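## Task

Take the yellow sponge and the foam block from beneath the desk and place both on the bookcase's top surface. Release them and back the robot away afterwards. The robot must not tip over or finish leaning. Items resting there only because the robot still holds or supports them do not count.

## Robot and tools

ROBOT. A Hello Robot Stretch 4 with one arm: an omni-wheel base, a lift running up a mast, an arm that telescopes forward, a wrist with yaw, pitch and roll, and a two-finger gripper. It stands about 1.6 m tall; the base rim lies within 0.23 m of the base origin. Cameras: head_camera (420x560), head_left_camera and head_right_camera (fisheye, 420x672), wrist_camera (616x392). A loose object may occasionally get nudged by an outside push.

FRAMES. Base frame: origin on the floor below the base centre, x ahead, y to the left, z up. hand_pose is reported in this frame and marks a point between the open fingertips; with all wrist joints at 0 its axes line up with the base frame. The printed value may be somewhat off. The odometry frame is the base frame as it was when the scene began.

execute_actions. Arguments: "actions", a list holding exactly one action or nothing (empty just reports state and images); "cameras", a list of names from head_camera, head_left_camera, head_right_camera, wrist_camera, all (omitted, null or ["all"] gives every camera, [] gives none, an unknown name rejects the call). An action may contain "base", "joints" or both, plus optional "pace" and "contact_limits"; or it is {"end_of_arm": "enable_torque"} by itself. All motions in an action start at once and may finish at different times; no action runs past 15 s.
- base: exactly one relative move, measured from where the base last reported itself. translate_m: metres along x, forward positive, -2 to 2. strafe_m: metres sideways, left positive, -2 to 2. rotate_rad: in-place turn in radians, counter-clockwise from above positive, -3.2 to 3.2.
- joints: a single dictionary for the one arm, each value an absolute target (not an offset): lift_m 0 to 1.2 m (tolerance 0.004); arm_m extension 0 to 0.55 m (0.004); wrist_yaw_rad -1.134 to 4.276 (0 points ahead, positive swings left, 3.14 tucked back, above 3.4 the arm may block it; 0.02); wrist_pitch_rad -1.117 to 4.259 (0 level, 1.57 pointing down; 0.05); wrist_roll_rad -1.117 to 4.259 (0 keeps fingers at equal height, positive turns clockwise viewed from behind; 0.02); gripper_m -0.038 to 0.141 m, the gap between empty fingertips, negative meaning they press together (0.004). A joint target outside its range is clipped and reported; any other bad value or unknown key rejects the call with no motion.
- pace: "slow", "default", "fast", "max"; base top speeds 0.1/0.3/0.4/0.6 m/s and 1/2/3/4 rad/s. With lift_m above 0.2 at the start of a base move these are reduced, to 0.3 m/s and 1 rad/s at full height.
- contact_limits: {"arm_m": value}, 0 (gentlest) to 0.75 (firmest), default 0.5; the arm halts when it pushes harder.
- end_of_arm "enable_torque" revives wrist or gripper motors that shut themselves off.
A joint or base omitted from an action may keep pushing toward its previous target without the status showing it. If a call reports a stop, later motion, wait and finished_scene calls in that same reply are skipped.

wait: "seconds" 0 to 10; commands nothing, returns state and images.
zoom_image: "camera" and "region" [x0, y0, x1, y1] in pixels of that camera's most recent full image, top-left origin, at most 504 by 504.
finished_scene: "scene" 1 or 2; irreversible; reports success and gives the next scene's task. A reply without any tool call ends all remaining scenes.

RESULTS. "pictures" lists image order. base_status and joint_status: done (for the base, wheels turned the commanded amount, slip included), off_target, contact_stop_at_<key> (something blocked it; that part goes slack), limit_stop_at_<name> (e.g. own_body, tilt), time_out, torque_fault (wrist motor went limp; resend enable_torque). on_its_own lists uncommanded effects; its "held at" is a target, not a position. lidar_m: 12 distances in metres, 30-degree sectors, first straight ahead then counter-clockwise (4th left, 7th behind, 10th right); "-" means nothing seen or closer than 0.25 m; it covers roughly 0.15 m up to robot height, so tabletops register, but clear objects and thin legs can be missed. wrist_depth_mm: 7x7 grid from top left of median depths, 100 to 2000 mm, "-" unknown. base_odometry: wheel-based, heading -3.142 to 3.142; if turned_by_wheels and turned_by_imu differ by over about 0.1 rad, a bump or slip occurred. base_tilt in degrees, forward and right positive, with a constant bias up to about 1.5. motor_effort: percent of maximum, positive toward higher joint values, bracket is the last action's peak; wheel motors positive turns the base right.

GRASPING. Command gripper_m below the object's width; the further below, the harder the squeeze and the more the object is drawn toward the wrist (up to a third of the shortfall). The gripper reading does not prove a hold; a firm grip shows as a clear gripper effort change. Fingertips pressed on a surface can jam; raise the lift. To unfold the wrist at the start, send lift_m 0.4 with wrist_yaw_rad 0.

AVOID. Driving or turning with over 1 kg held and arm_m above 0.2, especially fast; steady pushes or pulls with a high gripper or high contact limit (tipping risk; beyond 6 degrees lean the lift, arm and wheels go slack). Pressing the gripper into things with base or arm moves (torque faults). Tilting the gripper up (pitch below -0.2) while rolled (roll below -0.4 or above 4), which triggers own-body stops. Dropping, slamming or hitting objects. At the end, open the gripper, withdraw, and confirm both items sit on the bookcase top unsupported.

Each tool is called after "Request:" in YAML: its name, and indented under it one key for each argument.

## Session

Request:
execute_actions:
  actions: []

Scene clock: 0.00 s.
base_odometry: x=+0.000 y=+0.000 heading=+0.000 (m, m, rad; odometry frame)
turned_by_wheels: +0.000 (rad since the last result)
turned_by_imu: +0.000 (rad since the last result)
base_tilt: forward=-0.1 right=-0.6 (deg)
lidar_m: 2.29 1.70 1.70 1.71 1.57 1.59 1.41 1.31 1.33 1.85 1.69 1.70
base_status: not commanded
joint_positions: lift_m=+0.251 arm_m=+0.003 wrist_yaw_rad=+3.147 wrist_pitch_rad=+0.013 wrist_roll_rad=+0.001 gripper_m=+0.057
joint_status: not commanded
motor_effort: lift_m=+18 arm_m=-1 wrist_yaw_rad=+1 wrist_pitch_rad=-6 wrist_roll_rad=+0 gripper_m=-3 wheel_0=+0 wheel_1=-1 wheel_2=+0 (%)
hand_pose: x=-0.1155 y=+0.0858 z=+0.4254 quat_wxyz=(-0.003, -0.007, +0.000, +1.000) (m; base frame)
wrist_depth_mm: - 140 263 - - - - / - 116 146 - - - - / - 122 155 - - - 1397 / 140 140 219 - - - 1397 / 1397 1537 1808 - - - 1397 / 1229 1336 198 1708 215 1808 1430 / 1042 976 1078 137 1078 1160 1205
pictures: head_camera, head_left_camera, head_right_camera, wrist_camera
Images, in order (width x height): head_camera 420x560, head_left_camera 420x672, head_right_camera 420x672, wrist_camera 616x392.

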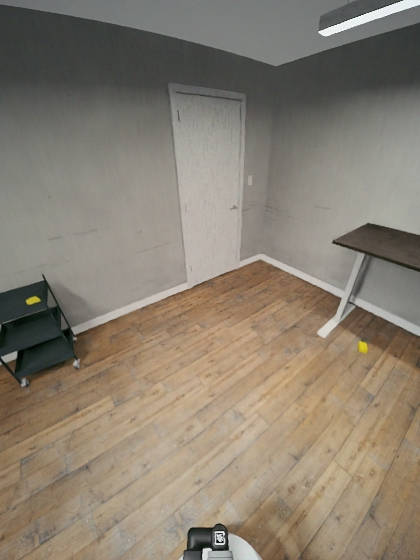

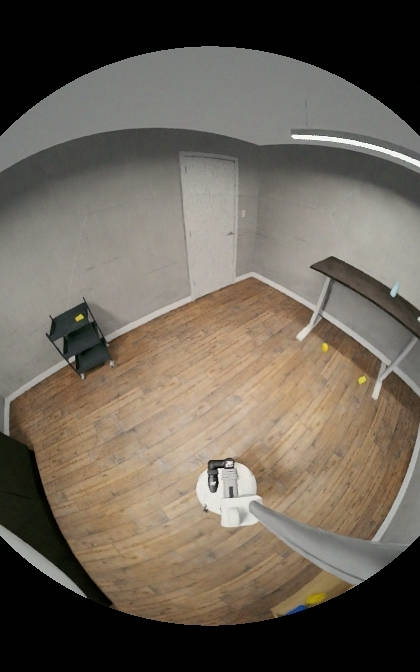

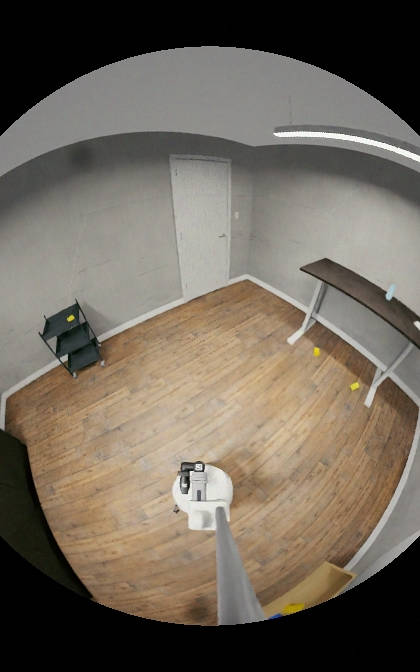

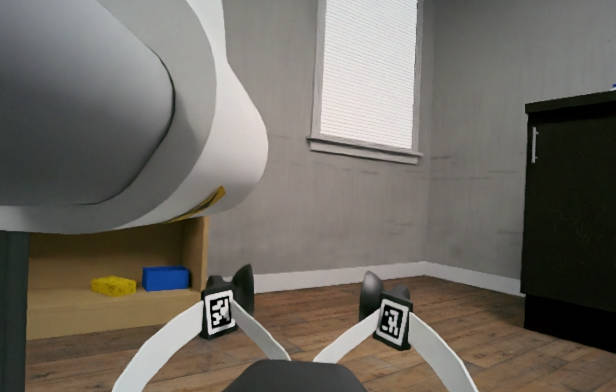

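Request:
execute_actions:
  actions:
    - {"base":{"rotate_rad":-0.85},"joints":{"lift_m":0.4,"wrist_yaw_rad":0}}

Scene clock: 6.33 s.
base_odometry: x=+0.000 y=+0.000 heading=-0.850 (m, m, rad; odometry frame)
turned_by_wheels: -0.850 (rad since the last result)
turned_by_imu: -0.845 (rad since the last result)
base_tilt: forward=-0.1 right=-0.4 (deg)
lidar_m: 1.68 1.79 2.16 1.68 1.79 1.62 1.58 1.68 1.33 1.31 1.71 1.70
base_status: done
joint_positions: lift_m=+0.400 arm_m=+0.003 wrist_yaw_rad=+0.000 wrist_pitch_rad=+0.013 wrist_roll_rad=+0.001 gripper_m=+0.057
joint_status: all done
motor_effort: lift_m=+22(26) arm_m=-1(1) wrist_yaw_rad=+0(5) wrist_pitch_rad=-6(5) wrist_roll_rad=+0(0) gripper_m=-3(3) wheel_0=+2(5) wheel_1=+2(5) wheel_2=+2(8) (%)
hand_pose: x=+0.4620 y=-0.0873 z=+0.5740 quat_wxyz=(+1.000, +0.000, +0.007, +0.000) (m; base frame)
wrist_depth_mm: - - - - - - - / - - - - - - - / - - 1808 1756 1708 - - / - - - - - - - / - - - - - - - / 1921 - 198 - 215 - - / 1336 1255 1397 137 1366 1430 1537
pictures: head_camera, head_left_camera, head_right_camera, wrist_camera
Images, in order (width x height): head_camera 420x560, head_left_camera 420x672, head_right_camera 420x672, wrist_camera 616x392.

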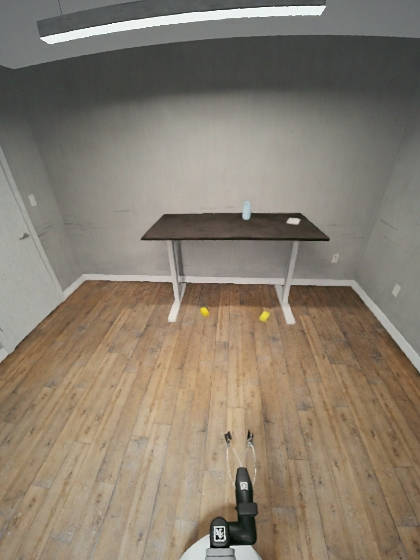

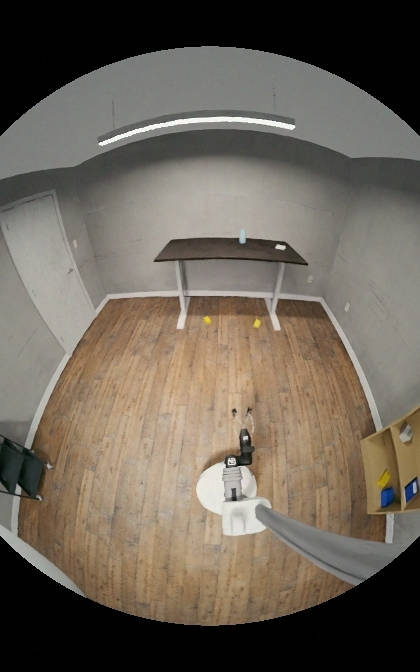

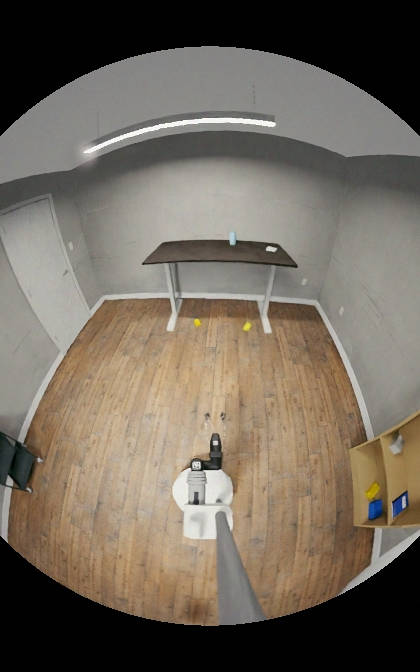

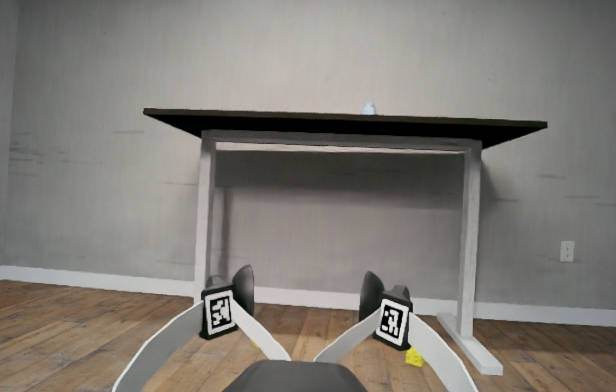

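Request:
execute_actions:
  actions:
    - {"base":{"translate_m":0.95},"joints":{"lift_m":0.3,"wrist_pitch_rad":1.5,"gripper_m":0.13,"arm_m":0.45}}
  cameras: []

Request:
execute_actions:
  actions:
    - {"base":{"strafe_m":0.16}}
  cameras: ["head_camera","wrist_camera"]

Scene clock: 20.30 s.
base_odometry: x=+0.627 y=-0.713 heading=-0.849 (m, m, rad; odometry frame)
turned_by_wheels: +0.000 (rad since the last result)
turned_by_imu: -0.001 (rad since the last result)
base_tilt: forward=-0.1 right=-0.5 (deg)
lidar_m: 0.72 0.78 2.05 2.00 2.00 2.61 2.55 1.84 1.60 1.69 1.00 0.75
base_status: done
joint_positions: lift_m=+0.300 arm_m=+0.449 wrist_yaw_rad=+0.000 wrist_pitch_rad=+1.500 wrist_roll_rad=+0.001 gripper_m=+0.130
joint_status: all done
motor_effort: lift_m=+15(18) arm_m=+4(6) wrist_yaw_rad=+0(0) wrist_pitch_rad=+0(5) wrist_roll_rad=+0(0) gripper_m=+0(6) wheel_0=+0(7) wheel_1=+0(5) wheel_2=+2(9) (%)
hand_pose: x=+0.6405 y=-0.0874 z=+0.1907 quat_wxyz=(+0.732, +0.000, +0.682, +0.000) (m; base frame)
wrist_depth_mm: 439 433 436 433 430 433 427 / 436 430 427 427 427 424 424 / 430 424 427 421 421 421 421 / 424 421 418 418 415 415 413 / 415 415 415 413 410 410 407 / 410 215 407 407 404 402 404 / 407 404 404 145 402 397 399
pictures: none
No camera images: the call's "cameras" was empty. Leave "cameras" out to get every camera's image.

Scene clock: 22.07 s.
base_odometry: x=+0.748 y=-0.608 heading=-0.849 (m, m, rad; odometry frame)
turned_by_wheels: +0.000 (rad since the last result)
turned_by_imu: +0.001 (rad since the last result)
base_tilt: forward=+0.0 right=-0.5 (deg)
lidar_m: 0.71 0.80 1.88 1.85 1.86 2.61 2.54 2.06 1.72 1.84 1.00 0.75
base_status: done
joint_positions: lift_m=+0.300 arm_m=+0.449 wrist_yaw_rad=+0.000 wrist_pitch_rad=+1.500 wrist_roll_rad=+0.001 gripper_m=+0.130
joint_status: not commanded
motor_effort: lift_m=+15(15) arm_m=+4(4) wrist_yaw_rad=+1(1) wrist_pitch_rad=-1(2) wrist_roll_rad=+1(0) gripper_m=-1(1) wheel_0=+1(7) wheel_1=+1(10) wheel_2=+1(2) (%)
hand_pose: x=+0.6405 y=-0.0874 z=+0.1907 quat_wxyz=(+0.732, +0.000, +0.682, +0.000) (m; base frame)
wrist_depth_mm: 439 439 436 430 433 430 427 / 433 433 430 427 427 427 424 / 427 427 427 424 421 418 415 / 424 421 418 418 415 415 413 / 415 415 415 413 410 410 407 / 413 215 410 407 407 399 404 / 407 404 404 145 402 399 399
pictures: head_camera, wrist_camera
Images, in order (width x height): head_camera 420x560, wrist_camera 616x392.

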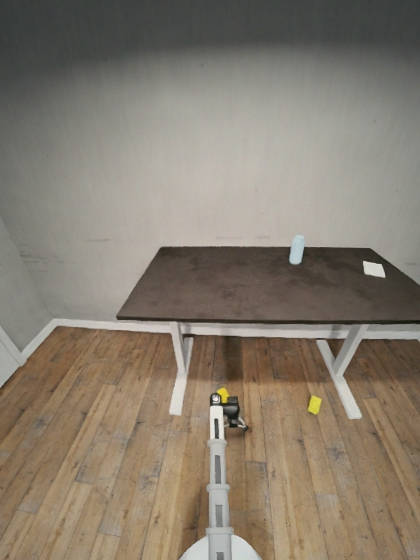

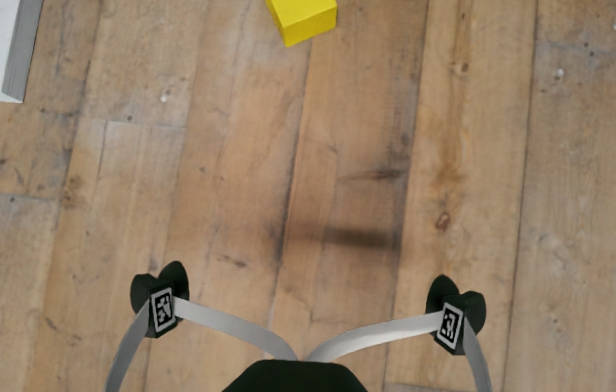

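Request:
execute_actions:
  actions:
    - {"base":{"translate_m":0.14},"joints":{"arm_m":0.54,"lift_m":0.22,"wrist_roll_rad":-0.3,"gripper_m":0.12}}
  cameras: ["wrist_camera"]

Scene clock: 28.83 s.
base_odometry: x=+0.840 y=-0.713 heading=-0.849 (m, m, rad; odometry frame)
turned_by_wheels: +0.000 (rad since the last result)
turned_by_imu: +0.001 (rad since the last result)
base_tilt: forward=+0.1 right=-0.7 (deg)
lidar_m: 0.60 0.65 1.88 1.80 1.95 2.24 2.68 2.11 1.83 1.87 0.81 0.61
base_status: done
joint_positions: lift_m=+0.220 arm_m=+0.539 wrist_yaw_rad=+0.000 wrist_pitch_rad=+1.500 wrist_roll_rad=-0.299 gripper_m=+0.120
joint_status: all done
motor_effort: lift_m=+14(14) arm_m=+4(4) wrist_yaw_rad=+1(1) wrist_pitch_rad=+0(2) wrist_roll_rad=-1(4) gripper_m=-2(1) wheel_0=+0(8) wheel_1=+0(7) wheel_2=+0(9) (%)
hand_pose: x=+0.7306 y=-0.0874 z=+0.1108 quat_wxyz=(+0.723, -0.109, +0.674, +0.102) (m; base frame)
wrist_depth_mm: 347 349 349 349 351 351 351 / 345 345 345 345 345 347 347 / 342 342 342 342 343 343 343 / 336 338 338 293 340 338 338 / 330 334 334 334 334 332 336 / 327 329 327 330 329 332 330 / 325 325 325 142 327 327 329
pictures: wrist_camera
Images, in order (width x height): wrist_camera 616x392.

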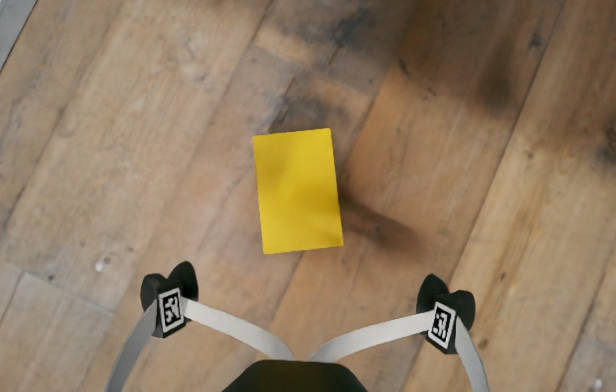

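Request:
execute_actions:
  actions:
    - {"base":{"strafe_m":0.02},"joints":{"wrist_roll_rad":-0.37}}
  cameras: []

Request:
execute_actions:
  actions:
    - {"base":{"translate_m":0.052},"joints":{"lift_m":0.125}}
  cameras: ["wrist_camera"]

Scene clock: 33.50 s.
base_odometry: x=+0.855 y=-0.699 heading=-0.849 (m, m, rad; odometry frame)
turned_by_wheels: +0.000 (rad since the last result)
turned_by_imu: +0.001 (rad since the last result)
base_tilt: forward=+0.1 right=-0.5 (deg)
lidar_m: 0.59 0.65 1.83 1.81 1.94 2.23 2.67 2.06 1.82 1.86 0.82 0.62
base_status: done
joint_positions: lift_m=+0.220 arm_m=+0.539 wrist_yaw_rad=+0.000 wrist_pitch_rad=+1.500 wrist_roll_rad=-0.369 gripper_m=+0.120
joint_status: all done
motor_effort: lift_m=+14(14) arm_m=+4(4) wrist_yaw_rad=+1(1) wrist_pitch_rad=-2(1) wrist_roll_rad=-1(0) gripper_m=+0(0) wheel_0=+2(8) wheel_1=+0(7) wheel_2=+0(1) (%)
hand_pose: x=+0.7306 y=-0.0874 z=+0.1108 quat_wxyz=(+0.719, -0.134, +0.670, +0.125) (m; base frame)
wrist_depth_mm: 345 347 349 351 351 351 353 / 342 345 343 345 345 347 349 / 340 340 342 342 343 343 343 / 334 336 338 293 338 340 340 / 330 332 334 332 334 338 336 / 327 327 327 330 329 330 332 / 324 325 325 142 325 327 329
pictures: none
No camera images: the call's "cameras" was empty. Leave "cameras" out to get every camera's image.

Scene clock: 34.90 s.
base_odometry: x=+0.889 y=-0.738 heading=-0.849 (m, m, rad; odometry frame)
turned_by_wheels: +0.000 (rad since the last result)
turned_by_imu: +0.000 (rad since the last result)
base_tilt: forward=-0.1 right=-0.5 (deg)
lidar_m: 0.54 0.59 1.85 1.79 1.96 2.19 2.73 2.12 1.87 1.89 0.76 0.56
base_status: done
joint_positions: lift_m=+0.126 arm_m=+0.539 wrist_yaw_rad=+0.000 wrist_pitch_rad=+1.502 wrist_roll_rad=-0.370 gripper_m=+0.120
joint_status: all done
motor_effort: lift_m=+9(14) arm_m=+4(4) wrist_yaw_rad=+0(2) wrist_pitch_rad=-3(4) wrist_roll_rad=-1(1) gripper_m=-1(0) wheel_0=+1(3) wheel_1=+2(6) wheel_2=-1(9) (%)
hand_pose: x=+0.7301 y=-0.0874 z=+0.0162 quat_wxyz=(+0.719, -0.134, +0.671, +0.125) (m; base frame)
wrist_depth_mm: 253 254 255 256 256 258 258 / 252 251 251 253 254 254 255 / 248 248 249 250 251 251 252 / 245 245 246 202 248 249 249 / 242 242 243 200 245 246 246 / 238 238 198 197 242 242 243 / 236 236 236 140 238 238 240
pictures: wrist_camera
Images, in order (width x height): wrist_camera 616x392.

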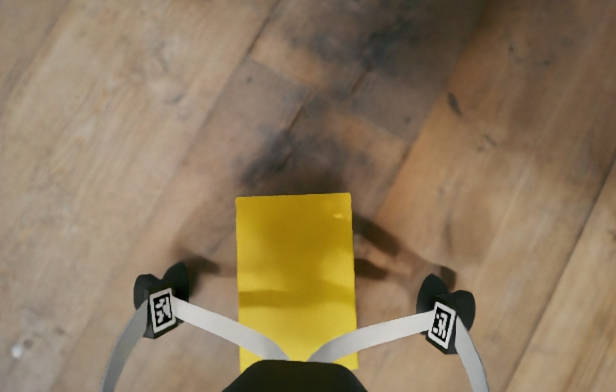

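Request:
execute_actions:
  actions:
    - {"joints":{"gripper_m":0.0}}
  cameras: []

Request:
execute_actions:
  actions:
    - {"base":{"translate_m":-0.5},"joints":{"lift_m":0.25,"arm_m":0.18}}
  cameras: ["wrist_camera"]

Request:
execute_actions:
  actions:
    - {"base":{"rotate_rad":-1.5},"joints":{"lift_m":1.2,"wrist_roll_rad":0}}

Scene clock: 42.40 s.
base_odometry: x=+0.889 y=-0.738 heading=-0.849 (m, m, rad; odometry frame)
turned_by_wheels: +0.000 (rad since the last result)
turned_by_imu: +0.002 (rad since the last result)
base_tilt: forward=+0.0 right=-0.5 (deg)
lidar_m: 0.53 0.58 1.85 1.79 1.94 2.20 2.73 2.11 1.87 1.88 0.75 0.57
base_status: not commanded
joint_positions: lift_m=+0.125 arm_m=+0.539 wrist_yaw_rad=+0.000 wrist_pitch_rad=+1.501 wrist_roll_rad=-0.370 gripper_m=+0.001
joint_status: all done
motor_effort: lift_m=+13(13) arm_m=+4(4) wrist_yaw_rad=+0(2) wrist_pitch_rad=-2(18) wrist_roll_rad=+0(1) gripper_m=-23(22) wheel_0=+4(5) wheel_1=+2(3) wheel_2=-1(1) (%)
hand_pose: x=+0.7304 y=-0.0874 z=+0.0158 quat_wxyz=(+0.719, -0.134, +0.670, +0.125) (m; base frame)
wrist_depth_mm: 250 250 252 251 252 253 254 / 247 247 248 249 249 250 251 / 244 245 244 246 246 247 247 / 242 242 242 243 244 244 245 / 238 238 239 186 241 242 242 / 236 236 184 183 195 239 239 / 234 233 233 181 235 159 236
pictures: none
No camera images: the call's "cameras" was empty. Leave "cameras" out to get every camera's image.

Scene clock: 45.57 s.
base_odometry: x=+0.559 y=-0.363 heading=-0.849 (m, m, rad; odometry frame)
turned_by_wheels: +0.000 (rad since the last result)
turned_by_imu: +0.003 (rad since the last result)
base_tilt: forward=+0.0 right=-0.5 (deg)
lidar_m: 1.04 1.13 1.91 1.88 1.68 2.30 2.21 2.39 1.59 1.84 1.45 1.07
base_status: done
joint_positions: lift_m=+0.250 arm_m=+0.181 wrist_yaw_rad=+0.000 wrist_pitch_rad=+1.500 wrist_roll_rad=-0.370 gripper_m=+0.001
joint_status: all done
motor_effort: lift_m=+21(22) arm_m=-4(3) wrist_yaw_rad=+1(1) wrist_pitch_rad=-1(0) wrist_roll_rad=+0(0) gripper_m=-22(22) wheel_0=-1(6) wheel_1=-1(8) wheel_2=-1(10) (%)
hand_pose: x=+0.3719 y=-0.0874 z=+0.1401 quat_wxyz=(+0.719, -0.134, +0.670, +0.125) (m; base frame)
wrist_depth_mm: 377 379 379 382 382 382 384 / 375 375 375 377 377 379 379 / 370 370 373 373 373 375 375 / 366 366 366 368 368 370 370 / 362 362 364 185 364 366 366 / 355 357 184 183 195 362 362 / 351 353 355 181 355 160 357
pictures: wrist_camera
Images, in order (width x height): wrist_camera 616x392.

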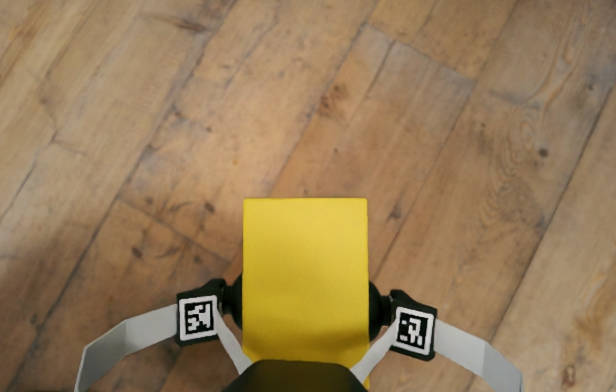

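Scene clock: 50.00 s.
base_odometry: x=+0.559 y=-0.363 heading=-2.349 (m, m, rad; odometry frame)
turned_by_wheels: -1.500 (rad since the last result)
turned_by_imu: -1.493 (rad since the last result)
base_tilt: forward=+0.0 right=-0.5 (deg)
lidar_m: 1.82 1.31 1.05 1.02 1.14 1.89 1.86 1.69 2.24 2.22 1.97 1.57
base_status: done
joint_positions: lift_m=+1.200 arm_m=+0.181 wrist_yaw_rad=+0.000 wrist_pitch_rad=+1.500 wrist_roll_rad=-0.001 gripper_m=+0.001
joint_status: all done
motor_effort: lift_m=+22(21) arm_m=-4(4) wrist_yaw_rad=+1(0) wrist_pitch_rad=-2(1) wrist_roll_rad=+3(10) gripper_m=-22(22) wheel_0=+1(5) wheel_1=+1(11) wheel_2=+1(8) (%)
hand_pose: x=+0.3719 y=-0.0874 z=+1.0901 quat_wxyz=(+0.732, +0.000, +0.682, +0.000) (m; base frame)
wrist_depth_mm: 1336 1366 1366 1336 1366 1336 1336 / 1336 1336 1336 1336 1336 1336 1308 / 1336 1336 1336 1308 1308 1308 1308 / 1308 1281 1308 1308 1308 1281 1281 / 1308 1308 1281 186 1281 1281 1281 / 1281 1281 184 183 194 1255 1229 / 1255 1255 1060 181 1229 159 1229
pictures: head_camera, head_left_camera, head_right_camera, wrist_camera
Images, in order (width x height): head_camera 420x560, head_left_camera 420x672, head_right_camera 420x672, wrist_camera 616x392.

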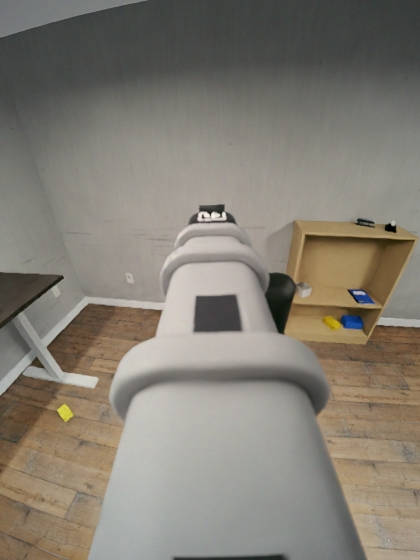

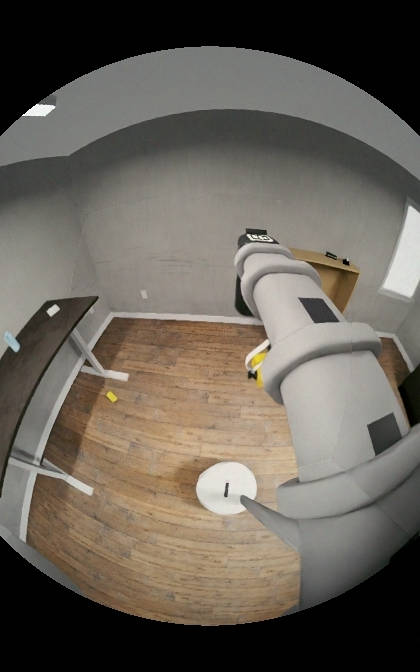

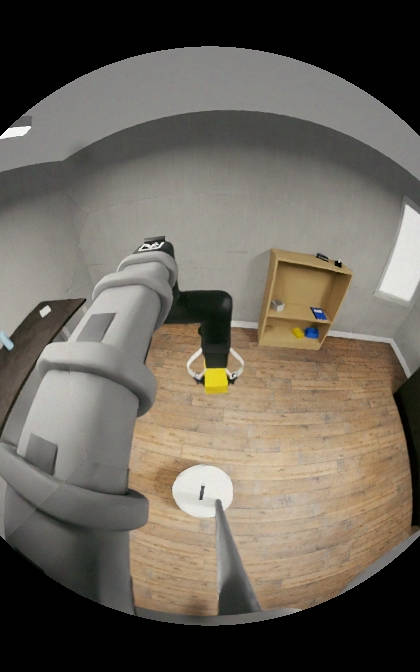

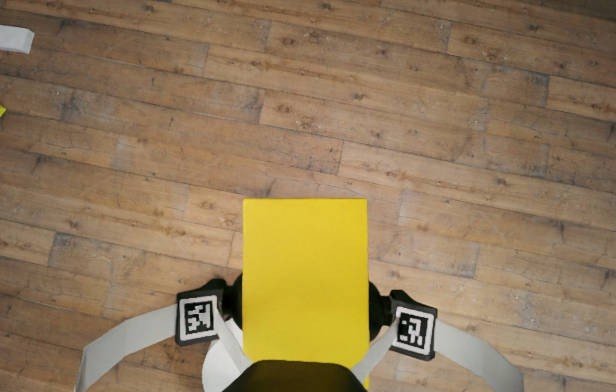

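Request:
execute_actions:
  actions:
    - {"base":{"rotate_rad":-0.13},"joints":{"wrist_pitch_rad":0.5}}
  cameras: []

Request:
execute_actions:
  actions:
    - {"base":{"strafe_m":-0.45}}
  cameras: []

Request:
execute_actions:
  actions:
    - {"base":{"translate_m":0.6}}

Scene clock: 61.10 s.
base_odometry: x=+0.559 y=-0.363 heading=-2.478 (m, m, rad; odometry frame)
turned_by_wheels: -0.130 (rad since the last result)
turned_by_imu: -0.128 (rad since the last result)
base_tilt: forward=-0.1 right=-0.5 (deg)
lidar_m: 1.65 1.93 1.10 1.04 1.10 1.93 1.87 1.67 2.32 2.23 2.33 1.60
base_status: done
joint_positions: lift_m=+1.200 arm_m=+0.181 wrist_yaw_rad=+0.000 wrist_pitch_rad=+0.503 wrist_roll_rad=-0.001 gripper_m=+0.001
joint_status: all done
motor_effort: lift_m=+22(22) arm_m=-4(4) wrist_yaw_rad=+1(2) wrist_pitch_rad=-7(10) wrist_roll_rad=+2(2) gripper_m=-21(23) wheel_0=+2(5) wheel_1=+2(2) wheel_2=+1(6) (%)
hand_pose: x=+0.6044 y=-0.0874 z=+1.2389 quat_wxyz=(+0.969, +0.000, +0.249, +0.000) (m; base frame)
wrist_depth_mm: 1336 1308 1308 1308 1281 1255 1255 / 1464 1430 1397 1397 1366 1308 1336 / 1537 1499 1499 1464 1430 1430 1397 / 1661 1661 1618 1537 1537 1499 1464 / 1808 1808 1708 186 1537 1576 1537 / 1808 1863 183 183 195 1708 1537 / 1576 1499 1499 181 1537 159 1576
pictures: none
No camera images: the call's "cameras" was empty. Leave "cameras" out to get every camera's image.

Scene clock: 63.93 s.
base_odometry: x=+0.282 y=-0.009 heading=-2.478 (m, m, rad; odometry frame)
turned_by_wheels: +0.000 (rad since the last result)
turned_by_imu: +0.001 (rad since the last result)
base_tilt: forward=+0.0 right=-0.4 (deg)
lidar_m: 1.52 1.92 1.55 1.49 1.57 1.96 1.50 1.51 1.87 1.76 1.83 1.61
base_status: done
joint_positions: lift_m=+1.200 arm_m=+0.181 wrist_yaw_rad=+0.000 wrist_pitch_rad=+0.502 wrist_roll_rad=-0.001 gripper_m=+0.001
joint_status: not commanded
motor_effort: lift_m=+21(22) arm_m=-4(4) wrist_yaw_rad=+1(1) wrist_pitch_rad=-7(8) wrist_roll_rad=+3(2) gripper_m=-23(23) wheel_0=-1(9) wheel_1=-1(7) wheel_2=+0(0) (%)
hand_pose: x=+0.6044 y=-0.0874 z=+1.2390 quat_wxyz=(+0.969, +0.000, +0.249, +0.000) (m; base frame)
wrist_depth_mm: 1336 1308 1308 1281 1281 1255 1255 / 1430 1430 1366 1336 1308 1336 1336 / 1537 1499 1499 1430 1397 1308 1430 / 1618 1618 1576 1499 1499 1464 1499 / 1808 1808 1708 186 1576 1499 1661 / 1808 1808 183 183 195 1708 1756 / 1576 1499 1464 181 1537 160 1661
pictures: none
No camera images: the call's "cameras" was empty. Leave "cameras" out to get every camera's image.

Scene clock: 67.43 s.
base_odometry: x=-0.191 y=-0.378 heading=-2.478 (m, m, rad; odometry frame)
turned_by_wheels: +0.000 (rad since the last result)
turned_by_imu: -0.001 (rad since the last result)
base_tilt: forward=+0.0 right=-0.4 (deg)
lidar_m: 0.90 1.27 1.59 1.49 1.56 2.58 2.49 2.19 1.84 1.77 1.71 0.97
base_status: done
joint_positions: lift_m=+1.200 arm_m=+0.181 wrist_yaw_rad=+0.000 wrist_pitch_rad=+0.502 wrist_roll_rad=-0.001 gripper_m=+0.001
joint_status: not commanded
motor_effort: lift_m=+21(21) arm_m=-4(4) wrist_yaw_rad=+0(2) wrist_pitch_rad=-6(7) wrist_roll_rad=+2(2) gripper_m=-21(22) wheel_0=+0(6) wheel_1=+0(5) wheel_2=+1(10) (%)
hand_pose: x=+0.6044 y=-0.0874 z=+1.2390 quat_wxyz=(+0.969, +0.000, +0.249, +0.000) (m; base frame)
wrist_depth_mm: 768 759 759 750 741 723 723 / 831 809 798 798 788 778 768 / 891 878 866 842 842 831 820 / 960 946 917 715 723 741 732 / 1042 1025 991 186 931 917 640 / 1138 1078 184 183 195 991 960 / 1229 1205 1182 181 1042 159 991
pictures: head_camera, head_left_camera, head_right_camera, wrist_camera
Images, in order (width x height): head_camera 420x560, head_left_camera 420x672, head_right_camera 420x672, wrist_camera 616x392.

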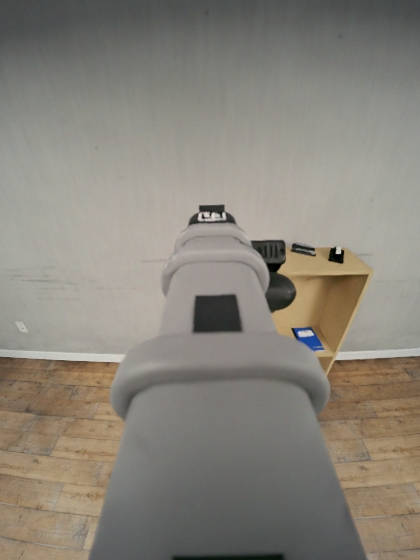

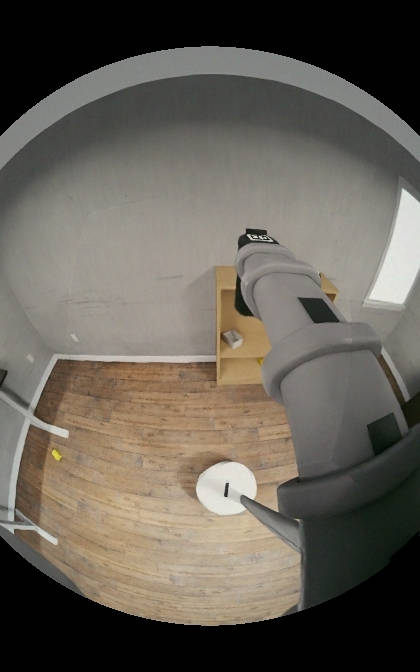

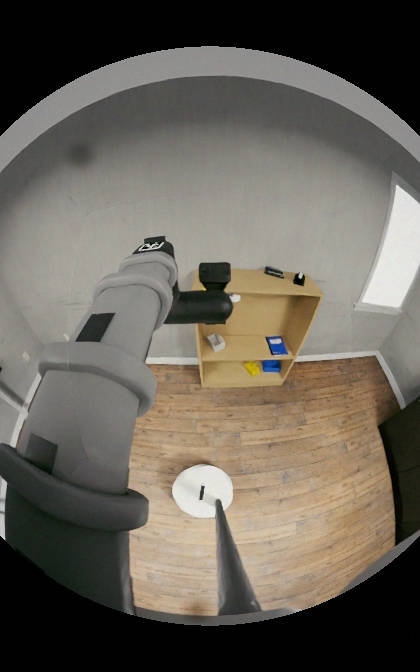

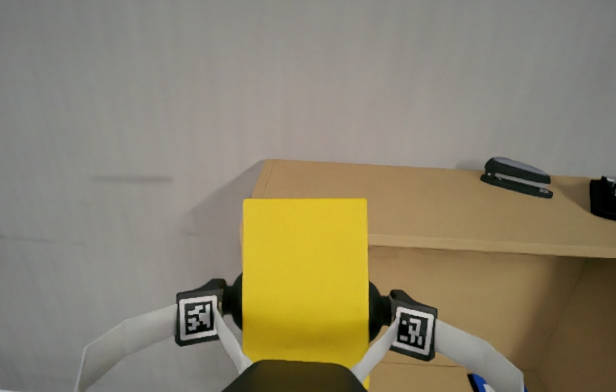

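Request:
execute_actions:
  actions:
    - {"base":{"rotate_rad":-0.07},"joints":{"wrist_pitch_rad":1.1}}
  cameras: []

Request:
execute_actions:
  actions:
    - {"base":{"strafe_m":-0.15},"joints":{"arm_m":0.4}}
  cameras: []

Request:
execute_actions:
  actions:
    - {"base":{"translate_m":0.33}}
  cameras: ["wrist_camera"]

Request:
execute_actions:
  actions:
    - {"joints":{"wrist_pitch_rad":1.5,"arm_m":0.52},"pace":"slow"}
  cameras: ["wrist_camera"]

Scene clock: 83.03 s.
base_odometry: x=-0.191 y=-0.378 heading=-2.548 (m, m, rad; odometry frame)
turned_by_wheels: -0.070 (rad since the last result)
turned_by_imu: -0.068 (rad since the last result)
base_tilt: forward=+0.0 right=-0.6 (deg)
lidar_m: 0.94 1.27 1.69 1.51 1.56 2.65 2.53 2.16 1.90 1.76 1.85 0.97
base_status: done
joint_positions: lift_m=+1.200 arm_m=+0.181 wrist_yaw_rad=+0.000 wrist_pitch_rad=+1.101 wrist_roll_rad=-0.001 gripper_m=+0.001
joint_status: all done
motor_effort: lift_m=+21(21) arm_m=-4(4) wrist_yaw_rad=-1(0) wrist_pitch_rad=-3(4) wrist_roll_rad=+2(3) gripper_m=-21(23) wheel_0=+1(3) wheel_1=+2(5) wheel_2=+1(6) (%)
hand_pose: x=+0.4822 y=-0.0874 z=+1.1207 quat_wxyz=(+0.852, +0.000, +0.523, +0.000) (m; base frame)
wrist_depth_mm: 960 976 866 917 931 917 878 / 1118 1138 1078 1078 1098 1078 931 / 1366 1366 1308 1078 1098 1078 976 / 1499 1464 1464 1025 1366 1308 1499 / 1397 1397 1366 186 1397 1366 1397 / 1281 1308 184 183 195 1308 1308 / 1205 1182 1182 181 1182 159 1229
pictures: none
No camera images: the call's "cameras" was empty. Leave "cameras" out to get every camera's image.

Scene clock: 84.80 s.
base_odometry: x=-0.275 y=-0.254 heading=-2.549 (m, m, rad; odometry frame)
turned_by_wheels: +0.000 (rad since the last result)
turned_by_imu: +0.000 (rad since the last result)
base_tilt: forward=-0.1 right=-0.5 (deg)
lidar_m: 0.93 1.27 1.70 1.65 1.67 2.66 2.50 2.12 1.75 1.61 1.87 1.00
base_status: done
joint_positions: lift_m=+1.200 arm_m=+0.399 wrist_yaw_rad=+0.000 wrist_pitch_rad=+1.101 wrist_roll_rad=-0.001 gripper_m=+0.001
joint_status: all done
motor_effort: lift_m=+21(21) arm_m=+4(7) wrist_yaw_rad=+1(0) wrist_pitch_rad=-3(5) wrist_roll_rad=+2(2) gripper_m=-21(23) wheel_0=-2(8) wheel_1=-2(12) wheel_2=-1(1) (%)
hand_pose: x=+0.7007 y=-0.0874 z=+1.1207 quat_wxyz=(+0.852, +0.000, +0.523, +0.000) (m; base frame)
wrist_depth_mm: 415 415 415 418 418 418 421 / 473 609 798 788 798 798 661 / 1025 661 976 976 960 931 691 / 1281 842 960 991 991 976 778 / 1397 1397 931 185 946 960 1397 / 1308 1308 184 183 195 1308 1281 / 1205 1205 1182 181 1182 159 1229
pictures: none
No camera images: the call's "cameras" was empty. Leave "cameras" out to get every camera's image.

Scene clock: 87.37 s.
base_odometry: x=-0.548 y=-0.438 heading=-2.548 (m, m, rad; odometry frame)
turned_by_wheels: +0.000 (rad since the last result)
turned_by_imu: +0.000 (rad since the last result)
base_tilt: forward=-0.1 right=-0.5 (deg)
lidar_m: 0.59 0.61 1.24 1.65 1.68 3.00 2.85 2.45 1.71 1.60 1.38 0.66
base_status: done
joint_positions: lift_m=+1.200 arm_m=+0.399 wrist_yaw_rad=+0.000 wrist_pitch_rad=+1.101 wrist_roll_rad=-0.001 gripper_m=+0.001
joint_status: not commanded
motor_effort: lift_m=+21(21) arm_m=+4(4) wrist_yaw_rad=+1(0) wrist_pitch_rad=-3(3) wrist_roll_rad=+2(2) gripper_m=-22(21) wheel_0=+1(5) wheel_1=+1(4) wheel_2=+3(10) (%)
hand_pose: x=+0.7007 y=-0.0874 z=+1.1207 quat_wxyz=(+0.852, +0.000, +0.523, +0.000) (m; base frame)
wrist_depth_mm: 330 330 332 334 334 332 342 / 370 373 373 373 373 375 375 / 349 347 347 347 349 329 297 / 322 322 322 322 322 322 319 / 298 300 296 186 301 300 301 / 278 278 184 183 195 281 279 / 262 255 256 181 256 160 263
pictures: wrist_camera
Images, in order (width x height): wrist_camera 616x392.

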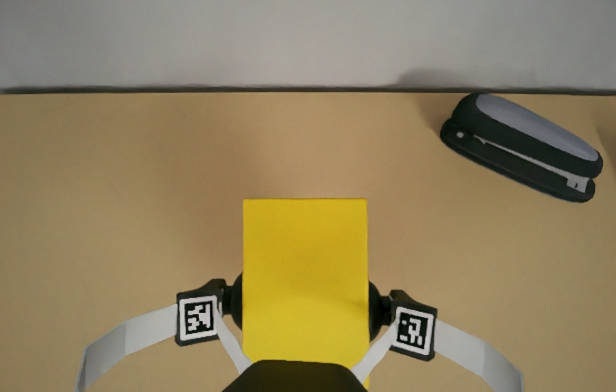

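Scene clock: 89.83 s.
base_odometry: x=-0.548 y=-0.438 heading=-2.548 (m, m, rad; odometry frame)
turned_by_wheels: +0.000 (rad since the last result)
turned_by_imu: +0.001 (rad since the last result)
base_tilt: forward=-0.1 right=-0.4 (deg)
lidar_m: 0.58 0.62 1.23 1.67 1.71 2.98 2.86 2.46 1.72 1.60 1.36 0.65
base_status: not commanded
joint_positions: lift_m=+1.200 arm_m=+0.519 wrist_yaw_rad=+0.000 wrist_pitch_rad=+1.500 wrist_roll_rad=-0.001 gripper_m=+0.001
joint_status: all done
motor_effort: lift_m=+21(21) arm_m=+4(5) wrist_yaw_rad=+1(0) wrist_pitch_rad=+0(2) wrist_roll_rad=+2(2) gripper_m=-23(22) wheel_0=+2(1) wheel_1=+1(1) wheel_2=+2(3) (%)
hand_pose: x=+0.7105 y=-0.0874 z=+1.0902 quat_wxyz=(+0.732, +0.000, +0.682, +0.000) (m; base frame)
wrist_depth_mm: 271 270 268 267 267 265 214 / 267 266 265 264 264 262 229 / 264 264 262 262 259 259 257 / 260 260 258 258 257 256 256 / 258 257 254 186 253 253 253 / 254 254 184 183 194 250 249 / 251 249 249 181 246 159 246
pictures: wrist_camera
Images, in order (width x height): wrist_camera 616x392.

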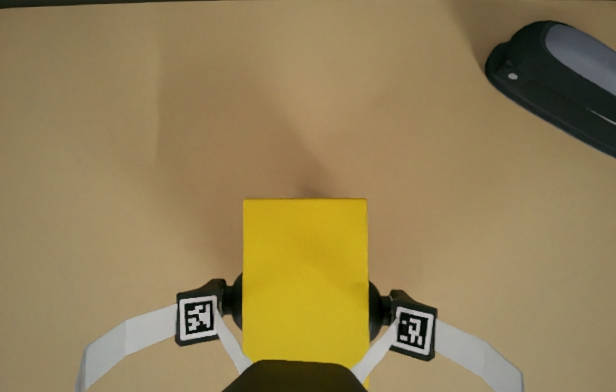

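Request:
execute_actions:
  actions:
    - {"joints":{"lift_m":1.186,"arm_m":0.55},"pace":"slow"}
  cameras: []

Request:
execute_actions:
  actions:
    - {"joints":{"gripper_m":0.09}}
  cameras: []

Request:
execute_actions:
  actions:
    - {"joints":{"lift_m":1.2,"wrist_pitch_rad":0.9}}
  cameras: []

Request:
execute_actions:
  actions:
    - {"base":{"translate_m":-0.8},"joints":{"arm_m":0.2}}

Scene clock: 100.00 s.
base_odometry: x=-0.548 y=-0.438 heading=-2.548 (m, m, rad; odometry frame)
turned_by_wheels: +0.000 (rad since the last result)
turned_by_imu: +0.002 (rad since the last result)
base_tilt: forward=+0.0 right=-0.5 (deg)
lidar_m: 0.60 0.60 1.25 1.66 1.74 2.99 2.85 2.47 1.72 1.62 1.37 0.64
base_status: not commanded
joint_positions: lift_m=+1.186 arm_m=+0.549 wrist_yaw_rad=+0.000 wrist_pitch_rad=+1.500 wrist_roll_rad=-0.001 gripper_m=+0.001
joint_status: all done
motor_effort: lift_m=+14(25) arm_m=+4(5) wrist_yaw_rad=+2(2) wrist_pitch_rad=-1(0) wrist_roll_rad=+2(2) gripper_m=-23(21) wheel_0=+2(2) wheel_1=+1(1) wheel_2=+3(2) (%)
hand_pose: x=+0.7405 y=-0.0874 z=+1.0768 quat_wxyz=(+0.732, +0.000, +0.682, +0.000) (m; base frame)
wrist_depth_mm: 256 258 260 262 262 260 259 / 253 252 251 251 250 249 204 / 250 249 248 248 247 245 235 / 247 246 245 245 244 243 242 / 244 243 242 186 240 239 239 / 241 240 184 183 195 236 236 / 238 236 236 181 234 159 234
pictures: none
No camera images: the call's "cameras" was empty. Leave "cameras" out to get every camera's image.

Scene clock: 101.70 s.
base_odometry: x=-0.548 y=-0.438 heading=-2.548 (m, m, rad; odometry frame)
turned_by_wheels: +0.000 (rad since the last result)
turned_by_imu: +0.001 (rad since the last result)
base_tilt: forward=+0.0 right=-0.5 (deg)
lidar_m: 0.61 0.62 1.24 1.67 1.71 2.98 2.87 2.47 1.73 1.60 1.37 0.65
base_status: not commanded
joint_positions: lift_m=+1.186 arm_m=+0.549 wrist_yaw_rad=+0.000 wrist_pitch_rad=+1.501 wrist_roll_rad=-0.001 gripper_m=+0.090
joint_status: all done
motor_effort: lift_m=+14(14) arm_m=+4(4) wrist_yaw_rad=+1(1) wrist_pitch_rad=-1(1) wrist_roll_rad=+3(2) gripper_m=+0(22) wheel_0=+2(2) wheel_1=+1(1) wheel_2=+2(2) (%)
hand_pose: x=+0.7403 y=-0.0874 z=+1.0768 quat_wxyz=(+0.731, +0.000, +0.682, +0.000) (m; base frame)
wrist_depth_mm: 267 258 258 260 259 258 257 / 257 256 255 254 253 252 208 / 254 253 251 251 250 248 239 / 250 250 249 248 247 246 246 / 247 247 245 199 243 243 242 / 244 243 196 196 196 240 239 / 241 239 239 137 236 236 236
pictures: none
No camera images: the call's "cameras" was empty. Leave "cameras" out to get every camera's image.

Scene clock: 102.60 s.
base_odometry: x=-0.548 y=-0.438 heading=-2.548 (m, m, rad; odometry frame)
turned_by_wheels: +0.000 (rad since the last result)
turned_by_imu: +0.000 (rad since the last result)
base_tilt: forward=-0.1 right=-0.5 (deg)
lidar_m: 0.59 0.62 1.23 1.68 1.72 3.00 2.85 2.44 1.72 1.61 1.35 0.64
base_status: not commanded
joint_positions: lift_m=+1.200 arm_m=+0.549 wrist_yaw_rad=+0.000 wrist_pitch_rad=+0.902 wrist_roll_rad=-0.001 gripper_m=+0.090
joint_status: all done
motor_effort: lift_m=+22(21) arm_m=+4(4) wrist_yaw_rad=+2(8) wrist_pitch_rad=-6(22) wrist_roll_rad=+2(2) gripper_m=-2(1) wheel_0=+1(1) wheel_1=+1(1) wheel_2=+1(3) (%)
hand_pose: x=+0.8991 y=-0.0874 z=+1.1516 quat_wxyz=(+0.900, +0.000, +0.436, +0.000) (m; base frame)
wrist_depth_mm: 133 133 134 134 134 134 134 / 150 151 152 152 152 152 152 / 173 174 175 175 175 175 175 / 204 204 205 205 206 206 206 / 248 248 248 248 250 251 252 / 300 300 202 315 213 319 306 / 283 279 286 137 283 279 289
pictures: none
No camera images: the call's "cameras" was empty. Leave "cameras" out to get every camera's image.

Scene clock: 106.77 s.
base_odometry: x=+0.115 y=+0.009 heading=-2.549 (m, m, rad; odometry frame)
turned_by_wheels: +0.000 (rad since the last result)
turned_by_imu: +0.005 (rad since the last result)
base_tilt: forward=+0.0 right=-0.7 (deg)
lidar_m: 1.39 1.74 1.70 1.61 1.67 2.13 1.59 1.59 1.78 1.65 1.72 1.51
base_status: done
joint_positions: lift_m=+1.200 arm_m=+0.201 wrist_yaw_rad=+0.000 wrist_pitch_rad=+0.902 wrist_roll_rad=+0.000 gripper_m=+0.090
joint_status: all done
motor_effort: lift_m=+22(22) arm_m=-4(6) wrist_yaw_rad=+1(0) wrist_pitch_rad=-4(5) wrist_roll_rad=+2(2) gripper_m=-2(3) wheel_0=-1(7) wheel_1=-2(9) wheel_2=-3(10) (%)
hand_pose: x=+0.5506 y=-0.0874 z=+1.1516 quat_wxyz=(+0.900, +0.000, +0.436, +0.000) (m; base frame)
wrist_depth_mm: 1308 1281 1255 1281 1255 1205 1308 / 1464 1464 1397 1430 1430 1397 1464 / 1661 1708 1618 1366 1397 1661 1708 / 1661 1708 1661 1618 1618 1756 1708 / 1499 1537 1537 1537 1537 1576 1537 / 1366 1397 202 1430 212 1397 1397 / 1255 1255 1255 137 1255 1281 1281
pictures: head_camera, head_left_camera, head_right_camera, wrist_camera
Images, in order (width x height): head_camera 420x560, head_left_camera 420x672, head_right_camera 420x672, wrist_camera 616x392.

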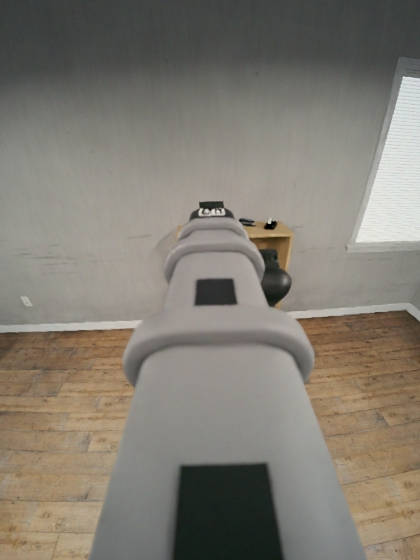

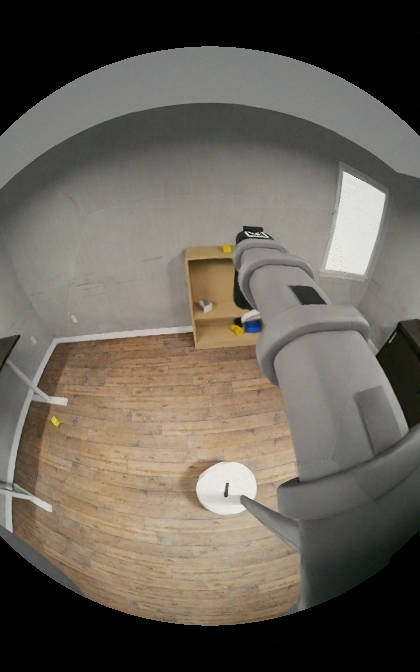

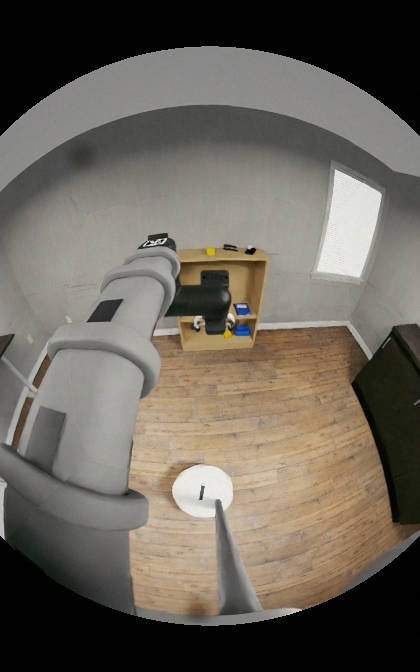

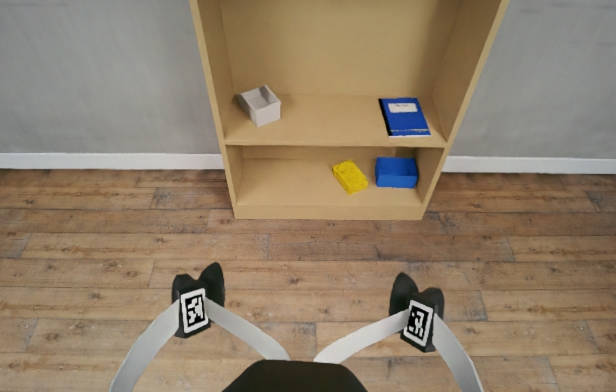

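Request:
execute_actions:
  actions:
    - {"base":{"translate_m":0.23},"joints":{"lift_m":0.9}}
  cameras: []

Request:
execute_actions:
  actions:
    - {"base":{"rotate_rad":1.571},"joints":{"lift_m":0.3,"wrist_pitch_rad":1.5,"gripper_m":0.13}}
  cameras: []

Request:
execute_actions:
  actions:
    - {"base":{"translate_m":1.0},"joints":{"arm_m":0.45}}
  cameras: ["head_camera","wrist_camera"]

Scene clock: 122.50 s.
base_odometry: x=-0.076 y=-0.120 heading=-2.548 (m, m, rad; odometry frame)
turned_by_wheels: +0.000 (rad since the last result)
turned_by_imu: +0.001 (rad since the last result)
base_tilt: forward=-0.1 right=-0.4 (deg)
lidar_m: 1.16 1.51 1.72 1.64 1.68 2.37 1.84 1.85 1.76 1.62 1.69 1.25
base_status: done
joint_positions: lift_m=+0.900 arm_m=+0.201 wrist_yaw_rad=+0.000 wrist_pitch_rad=+0.902 wrist_roll_rad=+0.000 gripper_m=+0.090
joint_status: all done
motor_effort: lift_m=+13(25) arm_m=-4(4) wrist_yaw_rad=+2(1) wrist_pitch_rad=-4(4) wrist_roll_rad=+2(2) gripper_m=-1(1) wheel_0=+1(5) wheel_1=+1(5) wheel_2=+1(8) (%)
hand_pose: x=+0.5506 y=-0.0874 z=+0.8523 quat_wxyz=(+0.900, +0.000, +0.436, +0.000) (m; base frame)
wrist_depth_mm: 1060 1042 1008 1042 1042 991 1060 / 1205 1205 976 1025 1025 991 1205 / 1397 1397 1281 1308 1308 1182 1397 / 1308 1308 1255 1229 1229 1308 1366 / 1205 1205 1205 1205 1205 1229 1229 / 1078 1078 202 1098 212 1098 1098 / 991 976 991 137 991 991 1008
pictures: none
No camera images: the call's "cameras" was empty. Leave "cameras" out to get every camera's image.

Scene clock: 125.77 s.
base_odometry: x=-0.076 y=-0.120 heading=-0.978 (m, m, rad; odometry frame)
turned_by_wheels: +1.571 (rad since the last result)
turned_by_imu: +1.567 (rad since the last result)
base_tilt: forward=+0.0 right=-0.5 (deg)
lidar_m: 1.62 1.70 2.37 1.79 1.82 1.71 1.64 1.65 1.25 1.18 1.53 1.76
base_status: done
joint_positions: lift_m=+0.300 arm_m=+0.201 wrist_yaw_rad=+0.000 wrist_pitch_rad=+1.500 wrist_roll_rad=+0.000 gripper_m=+0.130
joint_status: all done
motor_effort: lift_m=+13(15) arm_m=-4(4) wrist_yaw_rad=+0(2) wrist_pitch_rad=+1(4) wrist_roll_rad=+2(2) gripper_m=+0(4) wheel_0=-2(8) wheel_1=-3(7) wheel_2=+1(8) (%)
hand_pose: x=+0.3920 y=-0.0874 z=+0.1908 quat_wxyz=(+0.732, +0.000, +0.682, +0.000) (m; base frame)
wrist_depth_mm: 442 439 436 436 433 433 430 / 436 433 430 430 427 427 424 / 430 427 424 424 421 418 418 / 421 421 421 421 418 415 415 / 418 415 415 415 413 410 410 / 413 216 410 410 404 404 404 / 410 407 404 145 402 399 399
pictures: none
No camera images: the call's "cameras" was empty. Leave "cameras" out to get every camera's image.

Scene clock: 130.60 s.
base_odometry: x=+0.484 y=-0.949 heading=-0.977 (m, m, rad; odometry frame)
turned_by_wheels: +0.000 (rad since the last result)
turned_by_imu: -0.003 (rad since the last result)
base_tilt: forward=+0.1 right=-0.5 (deg)
lidar_m: 0.61 0.65 0.85 2.27 2.24 2.56 2.67 1.74 1.44 1.42 1.48 0.68
base_status: done
joint_positions: lift_m=+0.300 arm_m=+0.449 wrist_yaw_rad=+0.000 wrist_pitch_rad=+1.500 wrist_roll_rad=+0.000 gripper_m=+0.130
joint_status: all done
motor_effort: lift_m=+14(14) arm_m=+4(8) wrist_yaw_rad=+1(1) wrist_pitch_rad=-1(1) wrist_roll_rad=+2(2) gripper_m=-1(0) wheel_0=+0(6) wheel_1=+1(8) wheel_2=+3(9) (%)
hand_pose: x=+0.6405 y=-0.0874 z=+0.1907 quat_wxyz=(+0.732, +0.000, +0.682, +0.000) (m; base frame)
wrist_depth_mm: 436 439 436 433 433 430 427 / 433 433 427 430 427 424 424 / 430 430 427 421 377 418 421 / 421 421 421 415 415 415 413 / 415 415 413 413 410 410 407 / 413 215 407 410 407 402 402 / 410 404 404 145 402 399 399
pictures: head_camera, wrist_camera
Images, in order (width x height): head_camera 420x560, wrist_camera 616x392.

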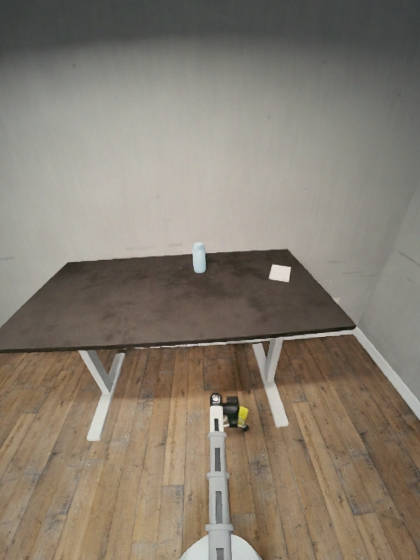

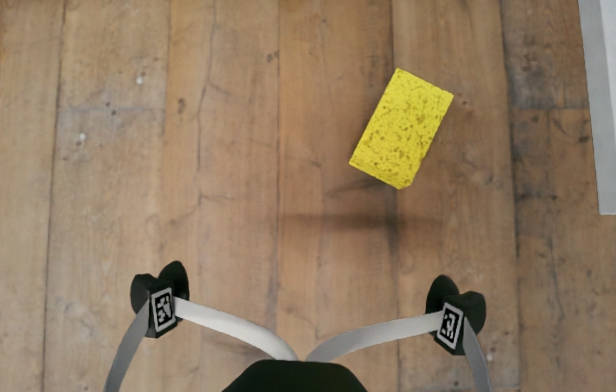

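Request:
execute_actions:
  actions:
    - {"base":{"strafe_m":-0.092},"joints":{"arm_m":0.55,"lift_m":0.22,"wrist_roll_rad":0.47,"gripper_m":0.12}}
  cameras: ["wrist_camera"]

Scene clock: 137.10 s.
base_odometry: x=+0.407 y=-1.000 heading=-0.977 (m, m, rad; odometry frame)
turned_by_wheels: +0.000 (rad since the last result)
turned_by_imu: +0.002 (rad since the last result)
base_tilt: forward=+0.0 right=-0.5 (deg)
lidar_m: 0.61 0.64 0.87 2.37 2.33 2.83 2.65 1.63 1.38 1.32 1.37 0.67
base_status: done
joint_positions: lift_m=+0.220 arm_m=+0.549 wrist_yaw_rad=+0.000 wrist_pitch_rad=+1.500 wrist_roll_rad=+0.469 gripper_m=+0.120
joint_status: all done
motor_effort: lift_m=+14(14) arm_m=+4(2) wrist_yaw_rad=+0(1) wrist_pitch_rad=+0(1) wrist_roll_rad=+2(9) gripper_m=+0(0) wheel_0=-1(9) wheel_1=+0(10) wheel_2=+2(3) (%)
hand_pose: x=+0.7406 y=-0.0874 z=+0.1108 quat_wxyz=(+0.712, +0.170, +0.663, -0.158) (m; base frame)
wrist_depth_mm: 362 357 353 349 345 307 303 / 359 355 349 345 340 338 300 / 353 349 345 342 338 334 297 / 349 343 342 296 336 330 325 / 345 342 338 291 330 327 324 / 342 338 290 329 325 320 319 / 338 332 330 142 322 317 319
pictures: wrist_camera
Images, in order (width x height): wrist_camera 616x392.

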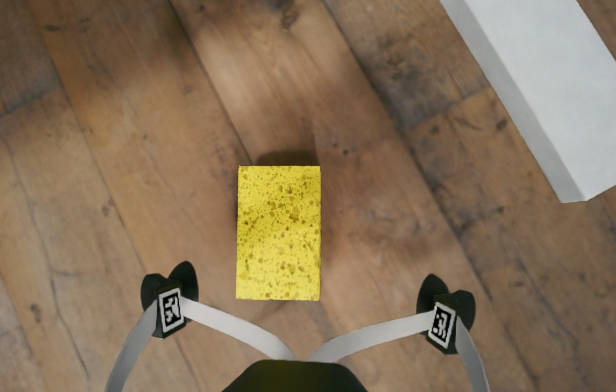

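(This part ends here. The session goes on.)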